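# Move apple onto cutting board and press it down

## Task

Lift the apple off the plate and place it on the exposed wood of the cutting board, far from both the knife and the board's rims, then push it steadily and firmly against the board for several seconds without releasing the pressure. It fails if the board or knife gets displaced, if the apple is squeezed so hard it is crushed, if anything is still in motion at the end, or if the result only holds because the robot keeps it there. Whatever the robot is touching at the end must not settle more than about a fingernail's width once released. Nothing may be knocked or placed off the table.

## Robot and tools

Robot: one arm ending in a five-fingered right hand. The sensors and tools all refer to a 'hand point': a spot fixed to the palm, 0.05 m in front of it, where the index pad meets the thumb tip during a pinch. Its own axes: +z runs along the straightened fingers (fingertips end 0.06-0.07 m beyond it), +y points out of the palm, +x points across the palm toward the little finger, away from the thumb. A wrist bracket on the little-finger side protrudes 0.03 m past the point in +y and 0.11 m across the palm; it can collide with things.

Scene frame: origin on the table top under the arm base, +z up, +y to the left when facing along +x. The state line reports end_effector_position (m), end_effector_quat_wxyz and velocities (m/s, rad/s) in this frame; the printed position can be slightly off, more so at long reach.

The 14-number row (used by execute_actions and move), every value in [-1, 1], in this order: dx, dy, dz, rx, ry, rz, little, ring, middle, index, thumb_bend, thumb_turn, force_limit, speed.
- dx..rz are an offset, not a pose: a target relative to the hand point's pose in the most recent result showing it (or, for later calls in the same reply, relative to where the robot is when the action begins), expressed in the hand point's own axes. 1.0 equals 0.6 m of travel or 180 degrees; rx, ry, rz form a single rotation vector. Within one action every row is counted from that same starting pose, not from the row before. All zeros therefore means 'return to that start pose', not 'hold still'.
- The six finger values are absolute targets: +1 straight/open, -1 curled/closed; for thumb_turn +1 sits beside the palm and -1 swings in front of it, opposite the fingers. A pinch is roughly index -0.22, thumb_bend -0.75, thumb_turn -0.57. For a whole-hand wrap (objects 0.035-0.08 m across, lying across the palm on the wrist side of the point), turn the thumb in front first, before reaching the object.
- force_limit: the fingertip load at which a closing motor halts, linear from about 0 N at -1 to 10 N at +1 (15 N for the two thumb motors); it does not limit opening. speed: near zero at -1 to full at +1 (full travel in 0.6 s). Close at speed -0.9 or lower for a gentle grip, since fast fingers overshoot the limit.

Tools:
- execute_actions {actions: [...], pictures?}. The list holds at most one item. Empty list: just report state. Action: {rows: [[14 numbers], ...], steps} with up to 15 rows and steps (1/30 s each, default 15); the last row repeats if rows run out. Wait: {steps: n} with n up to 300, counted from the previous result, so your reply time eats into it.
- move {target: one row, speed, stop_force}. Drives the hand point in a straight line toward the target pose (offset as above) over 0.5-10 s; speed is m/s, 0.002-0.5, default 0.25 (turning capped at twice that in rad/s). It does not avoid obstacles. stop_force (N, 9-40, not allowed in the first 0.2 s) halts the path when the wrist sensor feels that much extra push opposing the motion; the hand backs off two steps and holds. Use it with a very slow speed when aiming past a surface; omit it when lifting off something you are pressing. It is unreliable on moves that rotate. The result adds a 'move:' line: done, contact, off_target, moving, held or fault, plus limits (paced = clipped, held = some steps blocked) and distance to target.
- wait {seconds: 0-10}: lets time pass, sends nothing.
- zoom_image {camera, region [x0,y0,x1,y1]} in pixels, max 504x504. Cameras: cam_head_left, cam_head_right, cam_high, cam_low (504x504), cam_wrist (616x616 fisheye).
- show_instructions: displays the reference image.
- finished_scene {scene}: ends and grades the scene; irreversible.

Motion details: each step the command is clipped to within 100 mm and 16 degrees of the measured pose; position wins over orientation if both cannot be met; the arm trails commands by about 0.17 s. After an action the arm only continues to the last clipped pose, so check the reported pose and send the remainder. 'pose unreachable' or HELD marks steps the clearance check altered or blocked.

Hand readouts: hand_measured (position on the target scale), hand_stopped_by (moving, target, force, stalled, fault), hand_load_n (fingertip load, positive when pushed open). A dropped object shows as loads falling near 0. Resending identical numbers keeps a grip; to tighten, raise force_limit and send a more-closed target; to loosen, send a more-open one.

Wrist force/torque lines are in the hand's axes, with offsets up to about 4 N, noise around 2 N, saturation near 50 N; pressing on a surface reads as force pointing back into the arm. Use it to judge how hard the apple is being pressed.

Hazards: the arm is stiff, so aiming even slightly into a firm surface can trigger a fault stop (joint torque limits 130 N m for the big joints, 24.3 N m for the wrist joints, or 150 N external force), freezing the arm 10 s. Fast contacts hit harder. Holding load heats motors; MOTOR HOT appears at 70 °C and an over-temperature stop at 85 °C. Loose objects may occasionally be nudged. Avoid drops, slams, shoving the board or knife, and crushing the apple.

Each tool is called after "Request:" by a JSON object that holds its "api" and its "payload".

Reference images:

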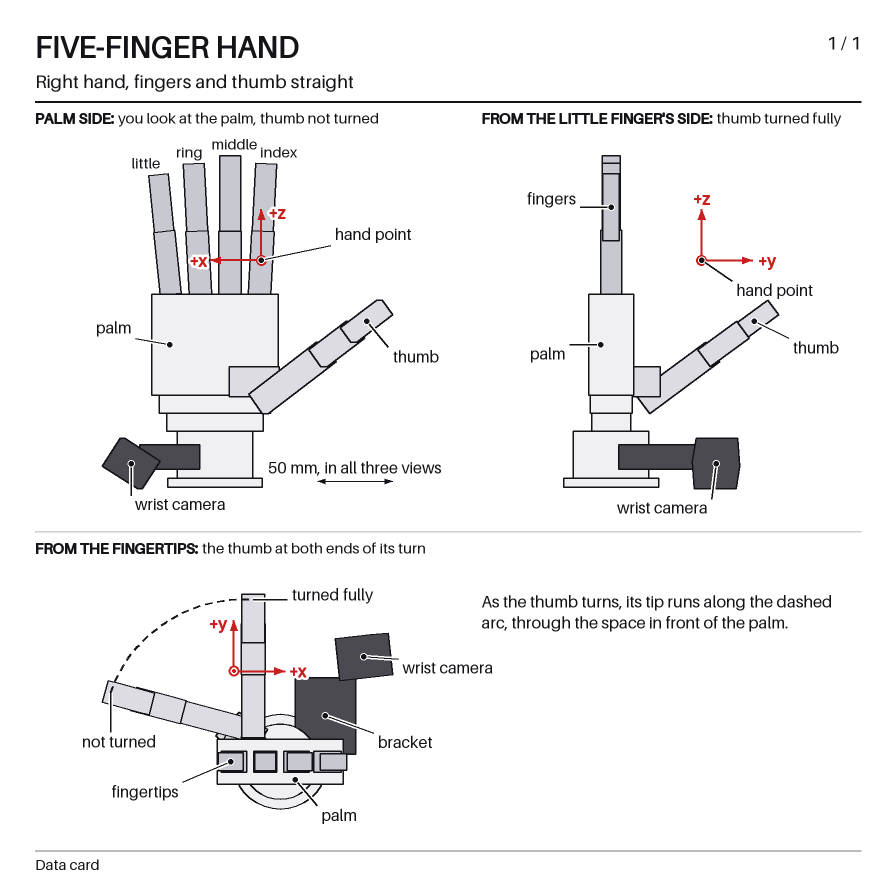

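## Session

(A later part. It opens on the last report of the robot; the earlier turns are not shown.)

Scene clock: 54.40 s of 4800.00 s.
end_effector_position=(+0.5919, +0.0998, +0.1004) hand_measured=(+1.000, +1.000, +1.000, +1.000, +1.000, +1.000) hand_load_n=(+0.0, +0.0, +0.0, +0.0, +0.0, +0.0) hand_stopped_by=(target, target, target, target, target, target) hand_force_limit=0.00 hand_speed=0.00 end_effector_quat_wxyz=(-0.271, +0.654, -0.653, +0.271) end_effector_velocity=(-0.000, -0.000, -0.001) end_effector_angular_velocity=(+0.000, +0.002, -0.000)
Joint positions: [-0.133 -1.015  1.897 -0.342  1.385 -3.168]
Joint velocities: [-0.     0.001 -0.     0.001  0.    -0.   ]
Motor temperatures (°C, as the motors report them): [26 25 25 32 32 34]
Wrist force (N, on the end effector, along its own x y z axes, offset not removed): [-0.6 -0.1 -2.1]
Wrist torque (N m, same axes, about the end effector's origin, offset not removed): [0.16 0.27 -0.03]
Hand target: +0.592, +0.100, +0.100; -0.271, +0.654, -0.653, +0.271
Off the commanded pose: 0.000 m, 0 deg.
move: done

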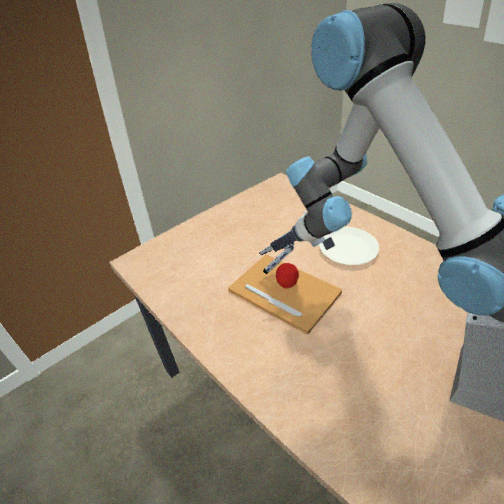

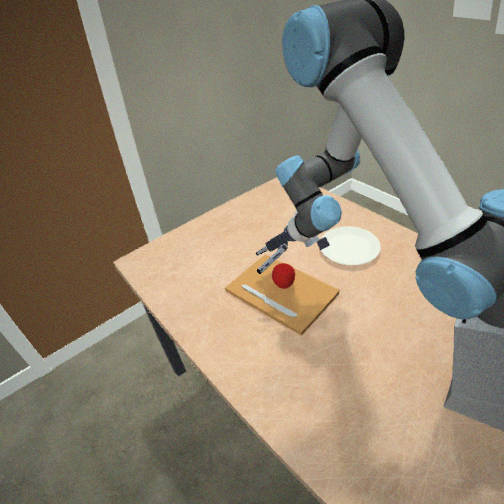

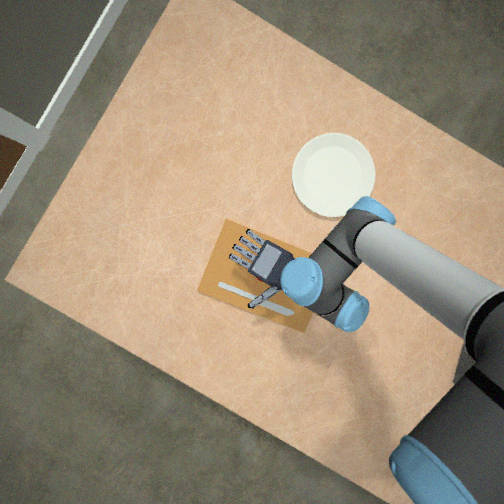

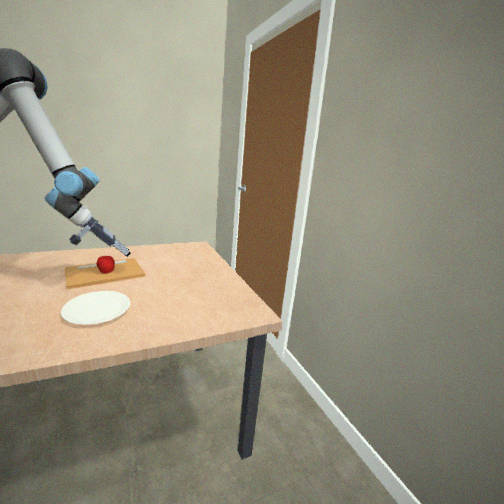

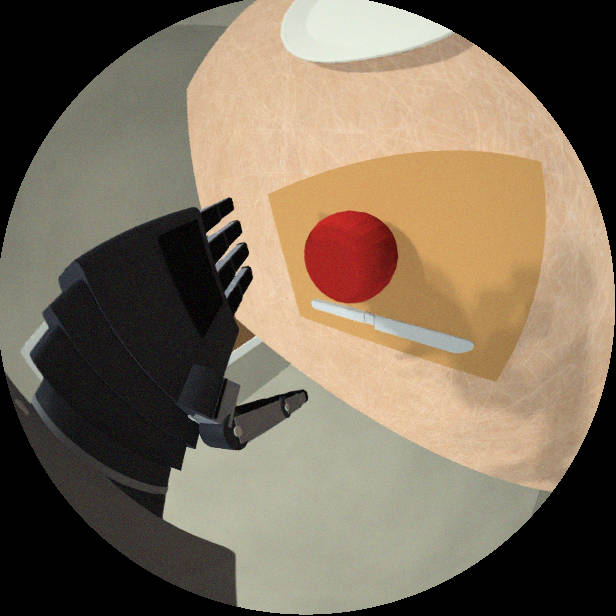

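Request:
{"api": "move", "payload": {"target": [-0.035,0.0295,0.0766,0.1944,0,0,1,1,1,1,1,1,0.0,0], "speed": 0.2}}

Request:
{"api": "zoom_image", "payload": {"camera": "cam_low", "region": [40,200,160,320]}}

Request:
{"api": "zoom_image", "payload": {"camera": "cam_head_left", "region": [220,210,360,350]}}

Scene clock: 58.27 s of 4800.00 s.
end_effector_position=(+0.6117, +0.1208, +0.0555) hand_measured=(+1.000, +1.000, +1.000, +1.000, +1.000, +1.000) hand_load_n=(+0.0, +0.0, +0.0, +0.0, +0.0, +0.0) hand_stopped_by=(target, target, target, target, target, target) hand_force_limit=0.00 hand_speed=0.00 end_effector_quat_wxyz=(-0.455, +0.542, -0.542, +0.454) end_effector_velocity=(+0.001, +0.000, -0.001) end_effector_angular_velocity=(-0.000, -0.012, -0.000)
Joint positions: [-0.064 -0.732  2.137 -1.483  1.472 -3.061]
Joint velocities: [ 0.001  0.01  -0.002 -0.02   0.002  0.001]
Motor temperatures (°C, as the motors report them): [26 25 25 32 32 34]
Wrist force (N, on the end effector, along its own x y z axes, offset not removed): [0.5 0.1 -1.2]
Wrist torque (N m, same axes, about the end effector's origin, offset not removed): [0.06 0.08 0.09]
Hand target: +0.612, +0.121, +0.055; -0.455, +0.542, -0.541, +0.454
Off the commanded pose: 0.000 m, 0 deg.
move: done

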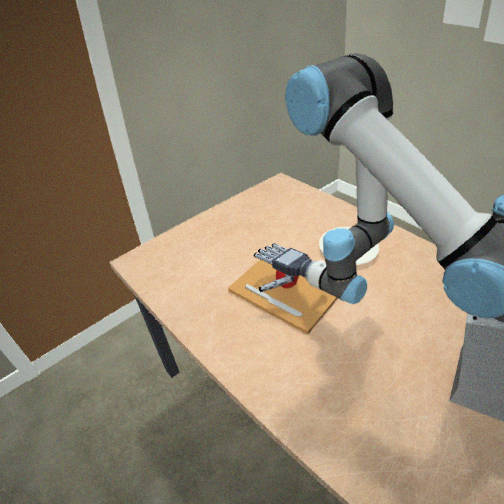

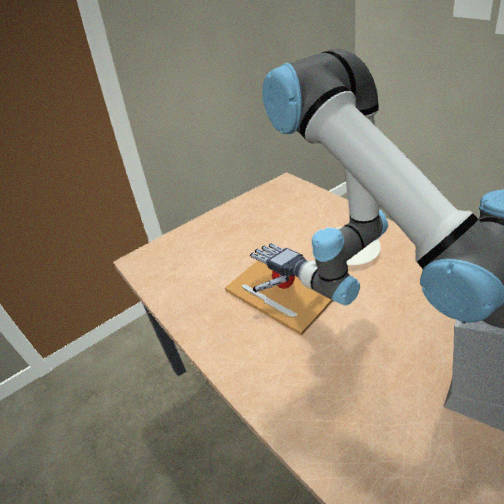

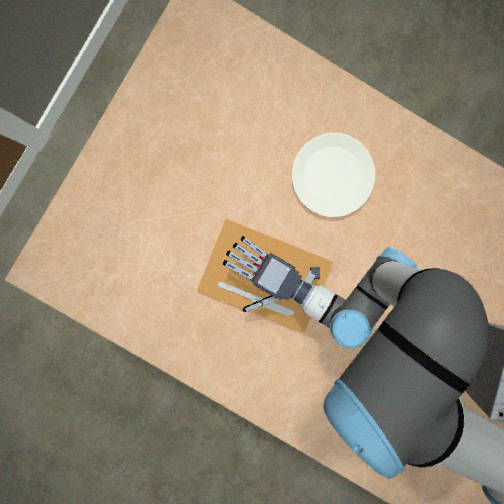

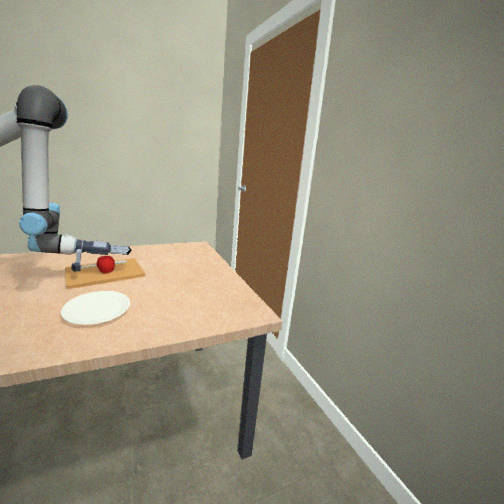

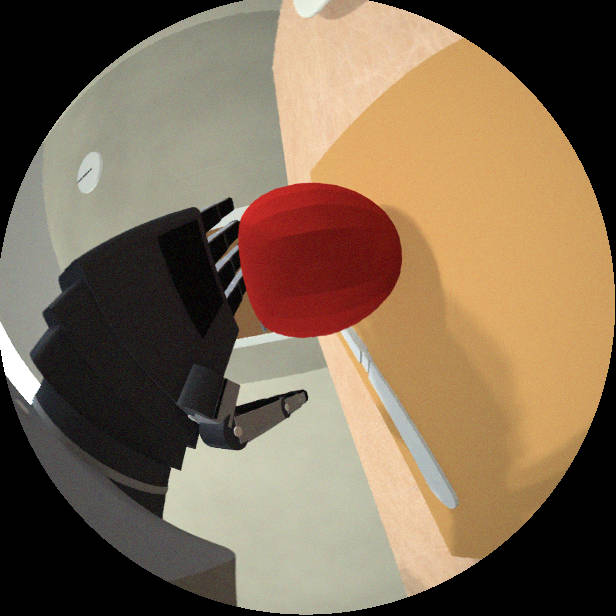

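Region (40, 200, 160, 320) of cam_low's 504x504 image, scaled by 4.200, with more detail than that image has.

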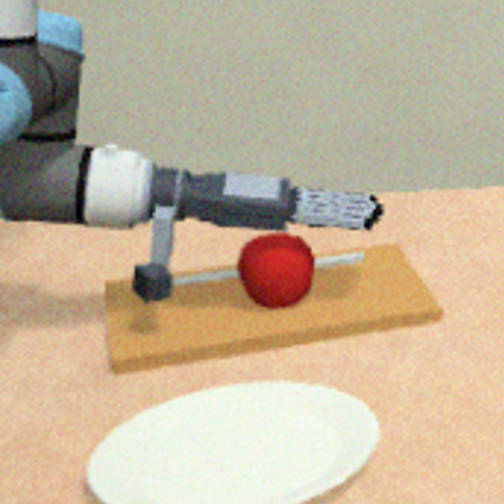

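Region (220, 210, 360, 350) of cam_head_left's 504x504 image, scaled by 3.600, with more detail than that image has.

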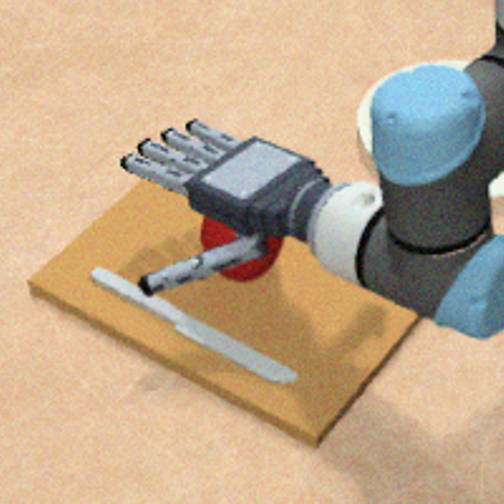

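Request:
{"api": "move", "payload": {"target": [0,0.015,-0.0177,0,0,0,1,1,1,1,1,1,0.0,0], "speed": 0.03}}

Request:
{"api": "zoom_image", "payload": {"camera": "cam_high", "region": [210,220,330,340]}}

Request:
{"api": "zoom_image", "payload": {"camera": "cam_low", "region": [60,230,140,290]}}

Scene clock: 61.73 s of 4800.00 s.
end_effector_position=(+0.5999, +0.1208, +0.0486) hand_measured=(+1.000, +1.000, +1.000, +1.000, +1.000, +1.000) hand_load_n=(+0.0, +0.0, +0.0, +0.0, +0.0, +0.0) hand_stopped_by=(target, target, target, target, target, target) hand_force_limit=0.00 hand_speed=0.00 end_effector_quat_wxyz=(-0.455, +0.542, -0.542, +0.454) end_effector_velocity=(-0.002, -0.001, -0.001) end_effector_angular_velocity=(-0.000, -0.000, -0.000)
Joint positions: [-0.065 -0.71   2.156 -1.525  1.471 -3.061]
Joint velocities: [-0.001  0.004  0.003 -0.007 -0.001 -0.   ]
Motor temperatures (°C, as the motors report them): [26 25 25 32 32 34]
Wrist force (N, on the end effector, along its own x y z axes, offset not removed): [0.1 1.7 -3.1]
Wrist torque (N m, same axes, about the end effector's origin, offset not removed): [0.41 0.22 0.05]
Hand target: +0.600, +0.121, +0.048; -0.455, +0.542, -0.542, +0.454
Off the commanded pose: 0.000 m, 0 deg.
move: done

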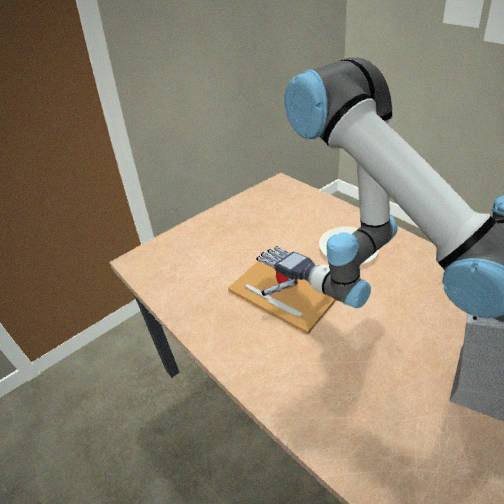

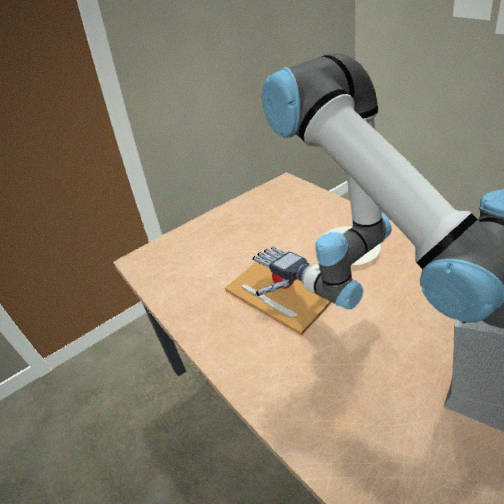

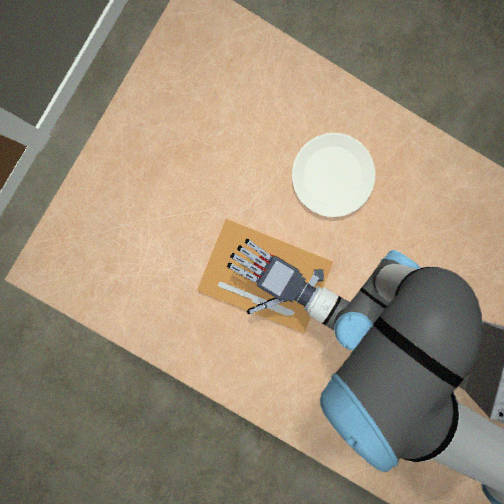

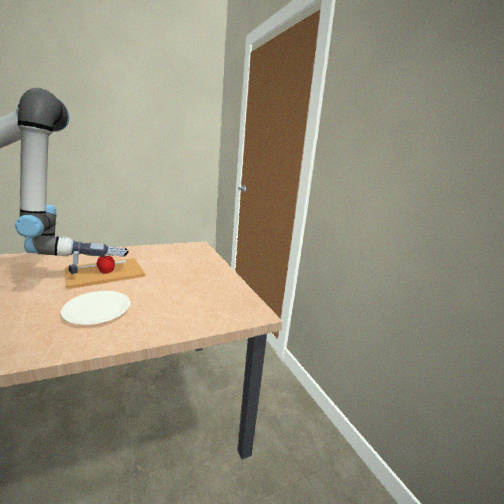

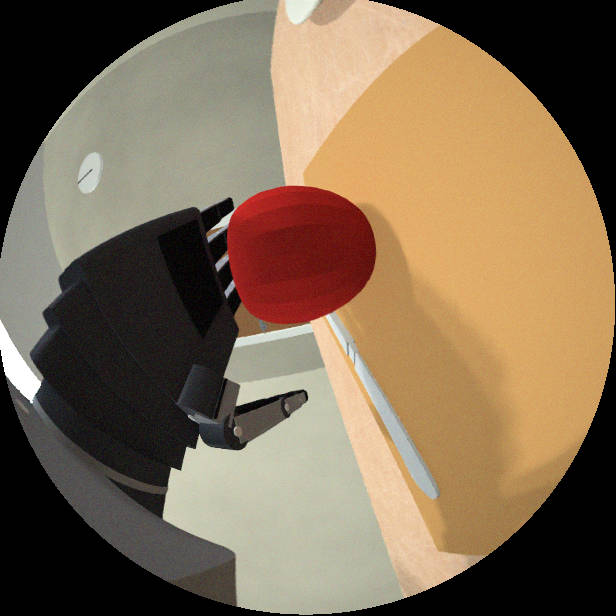

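Region (210, 220, 330, 340) of cam_high's 504x504 image, scaled by 4.200, with more detail than that image has.

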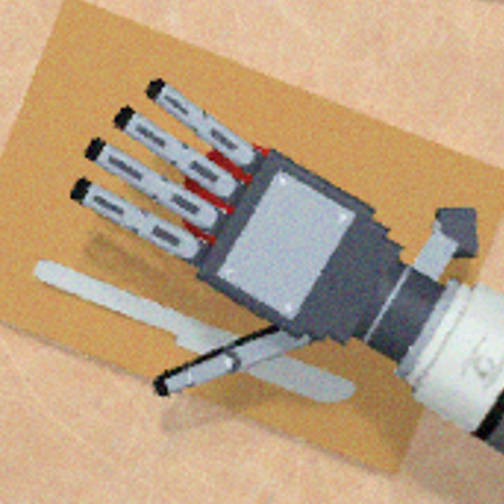

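Region (60, 230, 140, 290) of cam_low's 504x504 image, scaled by 6.300, with more detail than that image has; it fills the top 378 rows of this view, and the rest is white.

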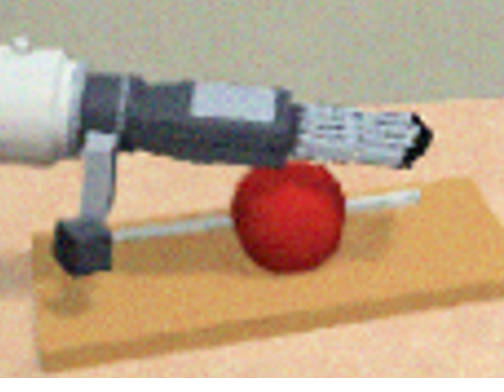

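Request:
{"api": "move", "payload": {"target": [0,0.0246,0.0044,0,0,0,1,1,1,1,1,1,0.0,0], "speed": 0.003, "stop_force": 15}}

Request:
{"api": "execute_actions", "payload": {"actions": [{"steps":20}], "pictures": false}}

Scene clock: 67.80 s of 4800.00 s.
end_effector_position=(+0.5999, +0.1208, +0.0337) hand_measured=(+1.000, +1.000, +1.000, +1.000, +1.000, +1.000) hand_load_n=(+0.0, +0.0, +0.0, +0.0, +0.0, +0.0) hand_stopped_by=(target, target, target, target, target, target) hand_force_limit=0.00 hand_speed=0.00 end_effector_quat_wxyz=(-0.455, +0.542, -0.542, +0.454) end_effector_velocity=(+0.000, +0.000, -0.001) end_effector_angular_velocity=(+0.000, -0.000, +0.001)
Joint positions: [-0.061 -0.668  2.133 -1.543  1.475 -3.061]
Joint velocities: [ 0.     0.002 -0.001 -0.001 -0.    -0.   ]
Motor temperatures (°C, as the motors report them): [26 25 25 32 32 34]
Wrist force (N, on the end effector, along its own x y z axes, offset not removed): [0.7 -4.1 -2.0]
Wrist torque (N m, same axes, about the end effector's origin, offset not removed): [0.05 0.10 -0.15]
Hand target: +0.600, +0.121, +0.034; -0.455, +0.542, -0.542, +0.454
Off the commanded pose: 0.000 m, 0 deg.
move: done

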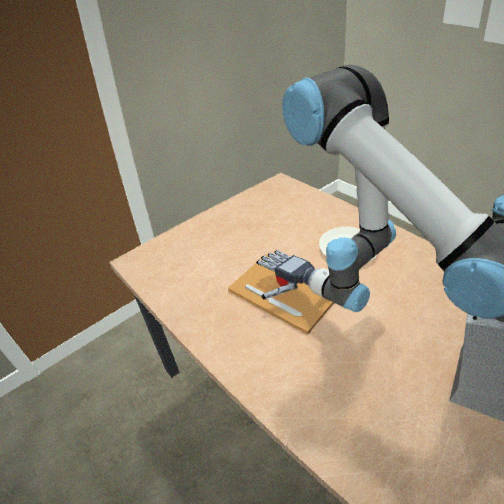

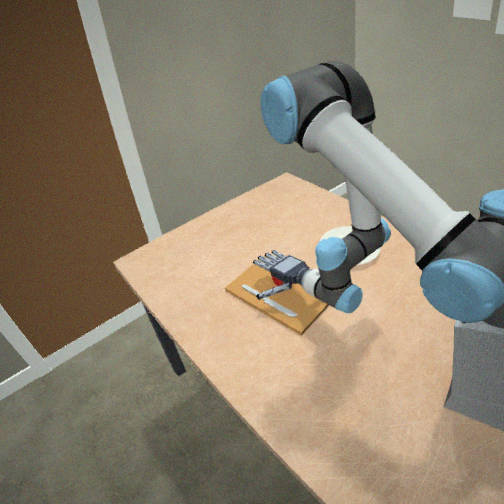

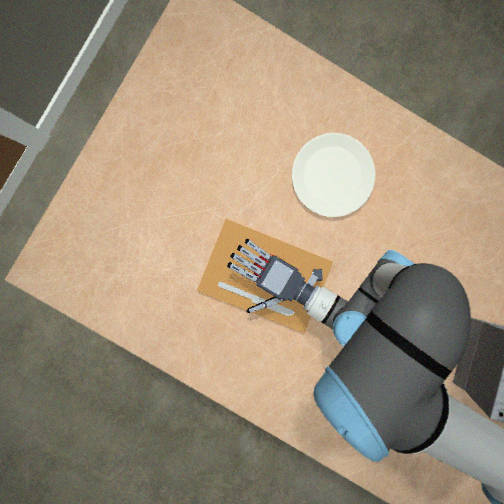

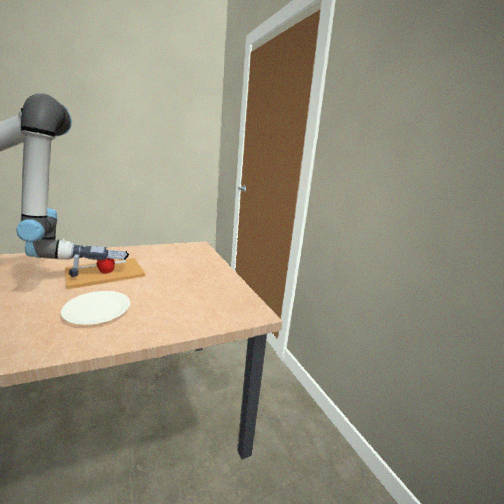

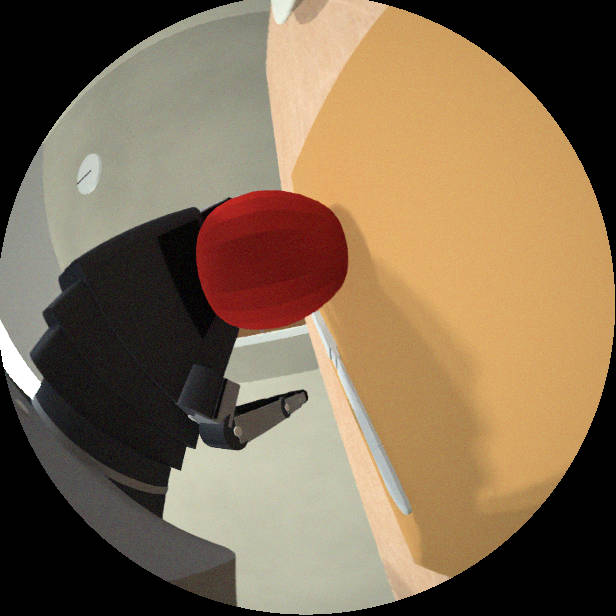

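Scene clock: 68.47 s of 4800.00 s.
end_effector_position=(+0.5999, +0.1208, +0.0336) hand_measured=(+1.000, +1.000, +1.000, +1.000, +1.000, +1.000) hand_load_n=(+0.0, +0.0, +0.0, +0.0, +0.0, +0.0) hand_stopped_by=(target, target, target, target, target, target) hand_force_limit=0.00 hand_speed=0.00 end_effector_quat_wxyz=(-0.455, +0.542, -0.542, +0.454) end_effector_velocity=(-0.000, +0.000, -0.001) end_effector_angular_velocity=(+0.000, +0.001, +0.001)
Joint positions: [-0.061 -0.668  2.133 -1.543  1.475 -3.061]
Joint velocities: [-0.     0.001 -0.    -0.001 -0.001  0.   ]
Motor temperatures (°C, as the motors report them): [26 25 25 32 32 34]
Wrist force (N, on the end effector, along its own x y z axes, offset not removed): [-0.3 -7.7 -3.8]
Wrist torque (N m, same axes, about the end effector's origin, offset not removed): [-0.21 0.45 -0.35]
Hand target: +0.600, +0.121, +0.034; -0.455, +0.542, -0.542, +0.454
Off the commanded pose: 0.000 m, 0 deg.
Steps of this call (steps 1 to 20: nothing new was sent). Readings (end_effector_position | what the end effector reports):
1: (+0.5999, +0.1208, +0.0337) | hand_measured=(+1.000, +1.000, +1.000, +1.000, +1.000, +1.000) hand_load_n=(+0.0, +0.0, +0.0, +0.0, +0.0, +0.0) hand_stopped_by=(target, target, target, target, target, target) hand_force_limit=0.00 hand_speed=0.00
2: (+0.5999, +0.1208, +0.0337) | hand_measured=(+1.000, +1.000, +1.000, +1.000, +1.000, +1.000) hand_load_n=(+0.0, +0.0, +0.0, +0.0, +0.0, +0.0) hand_stopped_by=(target, target, target, target, target, target) hand_force_limit=0.00 hand_speed=0.00
4: (+0.5999, +0.1208, +0.0337) | hand_measured=(+1.000, +1.000, +1.000, +1.000, +1.000, +1.000) hand_load_n=(+0.0, +0.0, +0.0, +0.0, +0.0, +0.0) hand_stopped_by=(target, target, target, target, target, target) hand_force_limit=0.00 hand_speed=0.00
8: (+0.5999, +0.1208, +0.0336) | hand_measured=(+1.000, +1.000, +1.000, +1.000, +1.000, +1.000) hand_load_n=(+0.0, +0.0, +0.0, +0.0, +0.0, +0.0) hand_stopped_by=(target, target, target, target, target, target) hand_force_limit=0.00 hand_speed=0.00
20: the state above

Just touching, on the apple (torque consistent with palm edge). Press 0.3 mm more.

Request:
{"api": "execute_actions", "payload": {"actions": [{"rows":[[0,0.0005,0.0001,0,0,0,1,1,1,1,1,1,0,0]],"steps":15}], "pictures": false}}

Request:
{"api": "execute_actions", "payload": {"actions": [{"steps":20}], "pictures": false}}

Scene clock: 69.93 s of 4800.00 s.
end_effector_position=(+0.5999, +0.1208, +0.0333) hand_measured=(+1.000, +1.000, +1.000, +1.000, +1.000, +1.000) hand_load_n=(+0.0, +0.0, +0.0, +0.0, +0.0, +0.0) hand_stopped_by=(target, target, target, target, target, target) hand_force_limit=0.00 hand_speed=0.00 end_effector_quat_wxyz=(-0.455, +0.542, -0.542, +0.454) end_effector_velocity=(-0.000, -0.001, -0.000) end_effector_angular_velocity=(-0.000, +0.001, -0.001)
Joint positions: [-0.061 -0.667  2.132 -1.543  1.475 -3.061]
Joint velocities: [-0.001  0.001 -0.     0.    -0.     0.   ]
Motor temperatures (°C, as the motors report them): [26 25 25 32 32 34]
Wrist force (N, on the end effector, along its own x y z axes, offset not removed): [-0.5 -11.3 -2.2]
Wrist torque (N m, same axes, about the end effector's origin, offset not removed): [-0.14 0.41 -0.39]
Hand target: +0.600, +0.121, +0.033; -0.455, +0.542, -0.542, +0.454
Off the commanded pose: 0.000 m, 0 deg.
Steps of this call (steps 1 to 29: nothing new was sent; steps 30 to 44: all 15 steps of this action). Readings (end_effector_position | what the end effector reports):
30: (+0.5999, +0.1208, +0.0336) | hand_measured=(+1.000, +1.000, +1.000, +1.000, +1.000, +1.000) hand_load_n=(+0.0, +0.0, +0.0, +0.0, +0.0, +0.0) hand_stopped_by=(target, target, target, target, target, target) hand_force_limit=0.00 hand_speed=0.00
31: (+0.5999, +0.1208, +0.0336) | hand_measured=(+1.000, +1.000, +1.000, +1.000, +1.000, +1.000) hand_load_n=(+0.0, +0.0, +0.0, +0.0, +0.0, +0.0) hand_stopped_by=(target, target, target, target, target, target) hand_force_limit=0.00 hand_speed=0.00
33: (+0.5999, +0.1208, +0.0335) | hand_measured=(+1.000, +1.000, +1.000, +1.000, +1.000, +1.000) hand_load_n=(+0.0, +0.0, +0.0, +0.0, +0.0, +0.0) hand_stopped_by=(target, target, target, target, target, target) hand_force_limit=0.00 hand_speed=0.00
37: (+0.5999, +0.1208, +0.0334) | hand_measured=(+1.000, +1.000, +1.000, +1.000, +1.000, +1.000) hand_load_n=(+0.0, +0.0, +0.0, +0.0, +0.0, +0.0) hand_stopped_by=(target, target, target, target, target, target) hand_force_limit=0.00 hand_speed=0.00
44: the state above

Scene clock: 70.60 s of 4800.00 s.
end_effector_position=(+0.5999, +0.1208, +0.0333) hand_measured=(+1.000, +1.000, +1.000, +1.000, +1.000, +1.000) hand_load_n=(+0.0, +0.0, +0.0, +0.0, +0.0, +0.0) hand_stopped_by=(target, target, target, target, target, target) hand_force_limit=0.00 hand_speed=0.00 end_effector_quat_wxyz=(-0.455, +0.542, -0.542, +0.454) end_effector_velocity=(+0.000, -0.001, -0.000) end_effector_angular_velocity=(-0.001, +0.000, -0.002)
Joint positions: [-0.061 -0.667  2.132 -1.543  1.475 -3.061]
Joint velocities: [-0.001  0.    -0.     0.     0.001 -0.   ]
Motor temperatures (°C, as the motors report them): [26 25 25 32 32 34]
Wrist force (N, on the end effector, along its own x y z axes, offset not removed): [0.3 -12.0 -4.3]
Wrist torque (N m, same axes, about the end effector's origin, offset not removed): [-0.26 0.28 -0.45]
Hand target: +0.600, +0.121, +0.033; -0.455, +0.542, -0.542, +0.454
Off the commanded pose: 0.000 m, 0 deg.
Steps of this call (steps 1 to 20: nothing new was sent). Readings (end_effector_position | what the end effector reports):
1: (+0.5999, +0.1208, +0.0333) | hand_measured=(+1.000, +1.000, +1.000, +1.000, +1.000, +1.000) hand_load_n=(+0.0, +0.0, +0.0, +0.0, +0.0, +0.0) hand_stopped_by=(target, target, target, target, target, target) hand_force_limit=0.00 hand_speed=0.00
2: (+0.5999, +0.1208, +0.0333) | hand_measured=(+1.000, +1.000, +1.000, +1.000, +1.000, +1.000) hand_load_n=(+0.0, +0.0, +0.0, +0.0, +0.0, +0.0) hand_stopped_by=(target, target, target, target, target, target) hand_force_limit=0.00 hand_speed=0.00
4: (+0.5999, +0.1208, +0.0333) | hand_measured=(+1.000, +1.000, +1.000, +1.000, +1.000, +1.000) hand_load_n=(+0.0, +0.0, +0.0, +0.0, +0.0, +0.0) hand_stopped_by=(target, target, target, target, target, target) hand_force_limit=0.00 hand_speed=0.00
8: (+0.5999, +0.1208, +0.0333) | hand_measured=(+1.000, +1.000, +1.000, +1.000, +1.000, +1.000) hand_load_n=(+0.0, +0.0, +0.0, +0.0, +0.0, +0.0) hand_stopped_by=(target, target, target, target, target, target) hand_force_limit=0.00 hand_speed=0.00
20: the state above

About 17 N/mm. Another 0.45 mm → ~20 N, then hold.

Request:
{"api": "execute_actions", "payload": {"actions": [{"rows":[[0,0.00075,0.00013,0,0,0,1,1,1,1,1,1,0,0]],"steps":15}], "pictures": false}}

Request:
{"api": "wait", "payload": {"seconds": 6}}

Scene clock: 71.73 s of 4800.00 s.
end_effector_position=(+0.5999, +0.1208, +0.0329) hand_measured=(+1.000, +1.000, +1.000, +1.000, +1.000, +1.000) hand_load_n=(+0.0, +0.0, +0.0, +0.0, +0.0, +0.0) hand_stopped_by=(target, target, target, target, target, target) hand_force_limit=0.00 hand_speed=0.00 end_effector_quat_wxyz=(-0.455, +0.542, -0.542, +0.454) end_effector_velocity=(-0.000, -0.000, -0.001) end_effector_angular_velocity=(-0.000, +0.001, -0.001)
Joint positions: [-0.061 -0.666  2.132 -1.544  1.475 -3.061]
Joint velocities: [-0.     0.002 -0.    -0.     0.     0.   ]
Motor temperatures (°C, as the motors report them): [26 25 25 32 32 34]
Wrist force (N, on the end effector, along its own x y z axes, offset not removed): [-0.2 -21.1 -7.4]
Wrist torque (N m, same axes, about the end effector's origin, offset not removed): [-0.08 0.54 -0.68]
Hand target: +0.600, +0.121, +0.033; -0.455, +0.542, -0.542, +0.454
Off the commanded pose: 0.000 m, 0 deg.
Steps of this call (steps 1 to 19: nothing new was sent; steps 20 to 34: all 15 steps of this action). Readings (end_effector_position | what the end effector reports):
20: (+0.5999, +0.1208, +0.0333) | hand_measured=(+1.000, +1.000, +1.000, +1.000, +1.000, +1.000) hand_load_n=(+0.0, +0.0, +0.0, +0.0, +0.0, +0.0) hand_stopped_by=(target, target, target, target, target, target) hand_force_limit=0.00 hand_speed=0.00
21: (+0.5999, +0.1208, +0.0333) | hand_measured=(+1.000, +1.000, +1.000, +1.000, +1.000, +1.000) hand_load_n=(+0.0, +0.0, +0.0, +0.0, +0.0, +0.0) hand_stopped_by=(target, target, target, target, target, target) hand_force_limit=0.00 hand_speed=0.00
23: (+0.5999, +0.1208, +0.0331) | hand_measured=(+1.000, +1.000, +1.000, +1.000, +1.000, +1.000) hand_load_n=(+0.0, +0.0, +0.0, +0.0, +0.0, +0.0) hand_stopped_by=(target, target, target, target, target, target) hand_force_limit=0.00 hand_speed=0.00
27: (+0.6000, +0.1208, +0.0330) | hand_measured=(+1.000, +1.000, +1.000, +1.000, +1.000, +1.000) hand_load_n=(+0.0, +0.0, +0.0, +0.0, +0.0, +0.0) hand_stopped_by=(target, target, target, target, target, target) hand_force_limit=0.00 hand_speed=0.00
34: the state above

Scene clock: 77.73 s of 4800.00 s.
end_effector_position=(+0.5999, +0.1208, +0.0329) hand_measured=(+1.000, +1.000, +1.000, +1.000, +1.000, +1.000) hand_load_n=(+0.0, +0.0, +0.0, +0.0, +0.0, +0.0) hand_stopped_by=(target, target, target, target, target, target) hand_force_limit=0.00 hand_speed=0.00 end_effector_quat_wxyz=(-0.455, +0.542, -0.542, +0.454) end_effector_velocity=(-0.000, +0.000, -0.000) end_effector_angular_velocity=(-0.000, +0.000, -0.000)
Joint positions: [-0.061 -0.666  2.132 -1.544  1.475 -3.061]
Joint velocities: [ 0.001  0.    -0.     0.001  0.001 -0.   ]
Motor temperatures (°C, as the motors report them): [26 25 25 32 32 34]
Wrist force (N, on the end effector, along its own x y z axes, offset not removed): [-0.8 -23.4 -7.4]
Wrist torque (N m, same axes, about the end effector's origin, offset not removed): [-0.28 0.68 -0.76]
Hand target: +0.600, +0.121, +0.033; -0.455, +0.542, -0.542, +0.454
Off the commanded pose: 0.000 m, 0 deg.
Steps of this call (steps 1 to 100: nothing new was sent; then 2.67 s passed at rest). Readings (end_effector_position | what the end effector reports):
1: (+0.5999, +0.1208, +0.0329) | hand_measured=(+1.000, +1.000, +1.000, +1.000, +1.000, +1.000) hand_load_n=(+0.0, +0.0, +0.0, +0.0, +0.0, +0.0) hand_stopped_by=(target, target, target, target, target, target) hand_force_limit=0.00 hand_speed=0.00
2: (+0.5999, +0.1208, +0.0329) | hand_measured=(+1.000, +1.000, +1.000, +1.000, +1.000, +1.000) hand_load_n=(+0.0, +0.0, +0.0, +0.0, +0.0, +0.0) hand_stopped_by=(target, target, target, target, target, target) hand_force_limit=0.00 hand_speed=0.00
4: (+0.5999, +0.1208, +0.0329) | hand_measured=(+1.000, +1.000, +1.000, +1.000, +1.000, +1.000) hand_load_n=(+0.0, +0.0, +0.0, +0.0, +0.0, +0.0) hand_stopped_by=(target, target, target, target, target, target) hand_force_limit=0.00 hand_speed=0.00
8: (+0.5999, +0.1208, +0.0329) | hand_measured=(+1.000, +1.000, +1.000, +1.000, +1.000, +1.000) hand_load_n=(+0.0, +0.0, +0.0, +0.0, +0.0, +0.0) hand_stopped_by=(target, target, target, target, target, target) hand_force_limit=0.00 hand_speed=0.00
100: the state above

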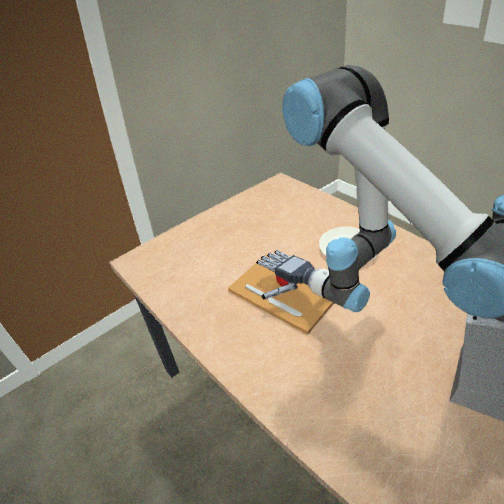

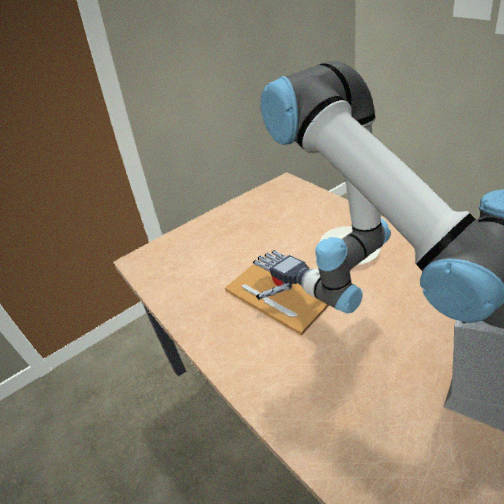

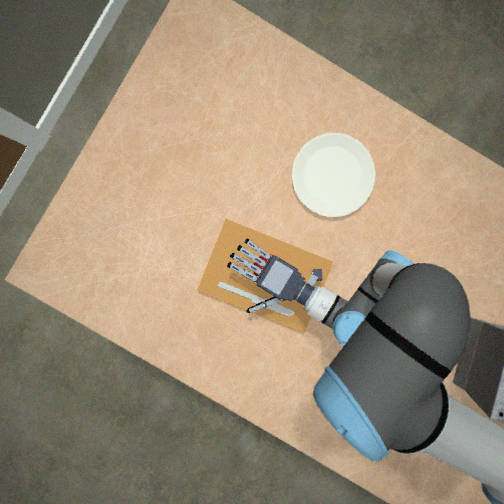

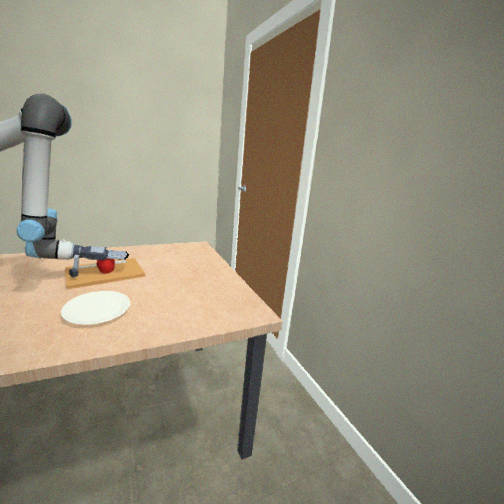

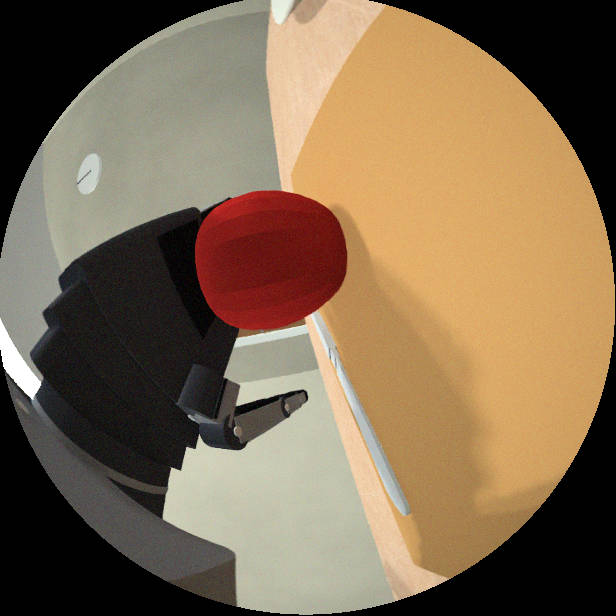

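Request:
{"api": "execute_actions", "payload": {"actions": [{"steps":95}], "pictures": false}}

Request:
{"api": "move", "payload": {"target": [0,-0.066,-0.012,0,0,0,1,1,1,1,1,1,0.0,0], "speed": 0.05}}

Scene clock: 80.90 s of 4800.00 s.
end_effector_position=(+0.5999, +0.1208, +0.0329) hand_measured=(+1.000, +1.000, +1.000, +1.000, +1.000, +1.000) hand_load_n=(+0.0, +0.0, +0.0, +0.0, +0.0, +0.0) hand_stopped_by=(target, target, target, target, target, target) hand_force_limit=0.00 hand_speed=0.00 end_effector_quat_wxyz=(-0.455, +0.542, -0.542, +0.454) end_effector_velocity=(+0.000, -0.000, +0.000) end_effector_angular_velocity=(-0.000, -0.001, -0.000)
Joint positions: [-0.061 -0.666  2.132 -1.544  1.475 -3.061]
Joint velocities: [-0.     0.     0.    -0.001  0.    -0.   ]
Motor temperatures (°C, as the motors report them): [26 25 25 32 32 34]
Wrist force (N, on the end effector, along its own x y z axes, offset not removed): [0.5 -22.5 -8.2]
Wrist torque (N m, same axes, about the end effector's origin, offset not removed): [-0.16 0.46 -0.74]
Hand target: +0.600, +0.121, +0.033; -0.455, +0.542, -0.542, +0.454
Off the commanded pose: 0.000 m, 0 deg.
Steps of this call (steps 1 to 95: nothing new was sent). Readings (end_effector_position | what the end effector reports):
1: (+0.5999, +0.1208, +0.0329) | hand_measured=(+1.000, +1.000, +1.000, +1.000, +1.000, +1.000) hand_load_n=(+0.0, +0.0, +0.0, +0.0, +0.0, +0.0) hand_stopped_by=(target, target, target, target, target, target) hand_force_limit=0.00 hand_speed=0.00
2: (+0.5999, +0.1208, +0.0329) | hand_measured=(+1.000, +1.000, +1.000, +1.000, +1.000, +1.000) hand_load_n=(+0.0, +0.0, +0.0, +0.0, +0.0, +0.0) hand_stopped_by=(target, target, target, target, target, target) hand_force_limit=0.00 hand_speed=0.00
4: (+0.5999, +0.1208, +0.0329) | hand_measured=(+1.000, +1.000, +1.000, +1.000, +1.000, +1.000) hand_load_n=(+0.0, +0.0, +0.0, +0.0, +0.0, +0.0) hand_stopped_by=(target, target, target, target, target, target) hand_force_limit=0.00 hand_speed=0.00
8: (+0.5999, +0.1208, +0.0329) | hand_measured=(+1.000, +1.000, +1.000, +1.000, +1.000, +1.000) hand_load_n=(+0.0, +0.0, +0.0, +0.0, +0.0, +0.0) hand_stopped_by=(target, target, target, target, target, target) hand_force_limit=0.00 hand_speed=0.00
95: the state above

Scene clock: 82.10 s of 4800.00 s.
end_effector_position=(+0.5998, +0.1208, +0.0729) hand_measured=(+1.000, +1.000, +1.000, +1.000, +1.000, +1.000) hand_load_n=(+0.0, +0.0, +0.0, +0.0, +0.0, +0.0) hand_stopped_by=(target, target, target, target, target, target) hand_force_limit=0.00 hand_speed=0.00 end_effector_quat_wxyz=(-0.455, +0.542, -0.542, +0.454) end_effector_velocity=(-0.000, -0.000, +0.002) end_effector_angular_velocity=(-0.000, +0.000, -0.000)
Joint positions: [-0.071 -0.779  2.192 -1.492  1.465 -3.06 ]
Joint velocities: [-0.001 -0.006  0.003  0.003 -0.001  0.   ]
Motor temperatures (°C, as the motors report them): [26 25 25 32 32 34]
Wrist force (N, on the end effector, along its own x y z axes, offset not removed): [0.9 -1.0 -1.8]
Wrist torque (N m, same axes, about the end effector's origin, offset not removed): [-0.11 0.12 0.05]
Hand target: +0.600, +0.121, +0.073; -0.455, +0.542, -0.542, +0.454
Off the commanded pose: 0.000 m, 0 deg.
move: done

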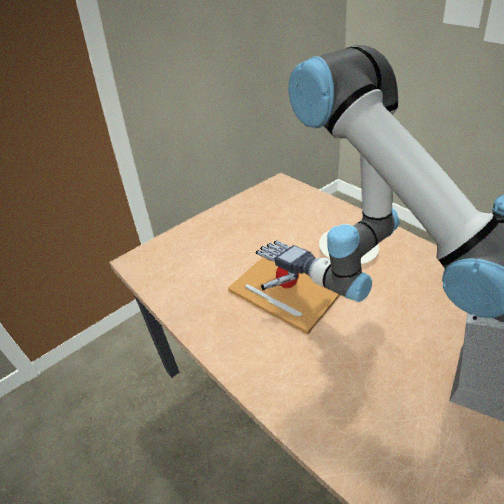

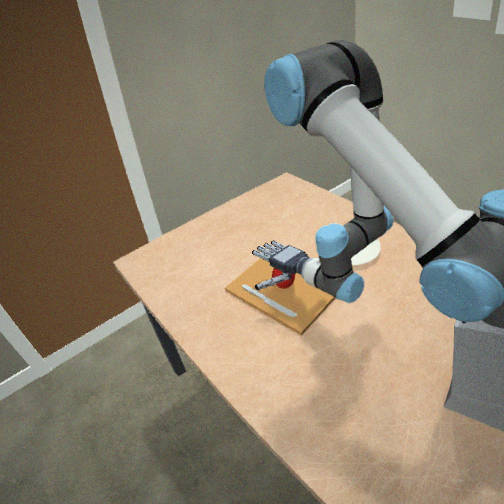

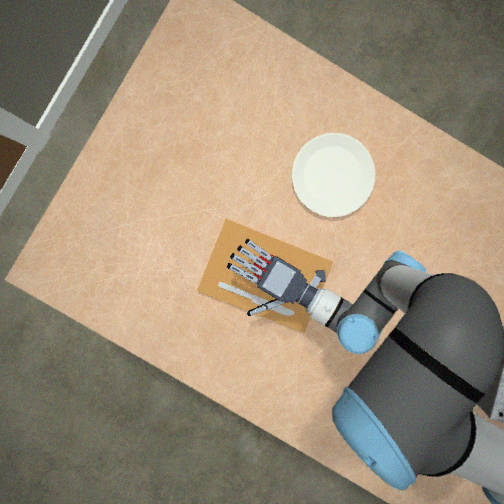

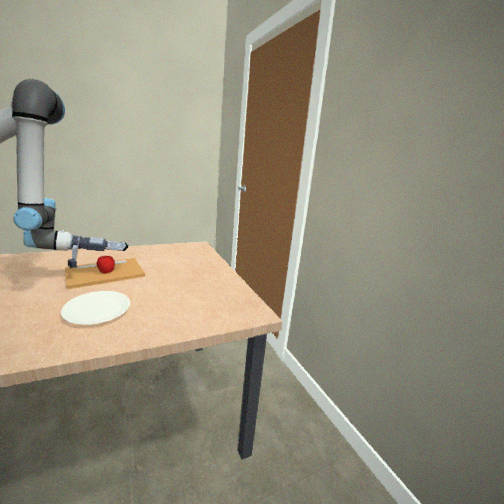

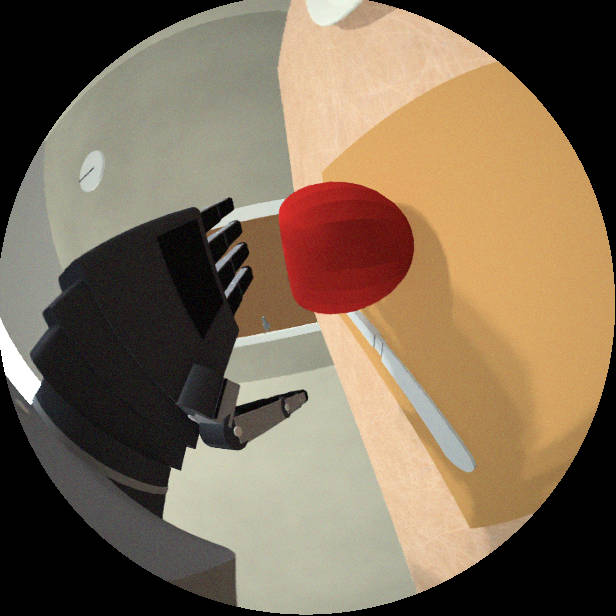

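Request:
{"api": "finished_scene", "payload": {"scene": 1}}

The scene is finished: the task was done.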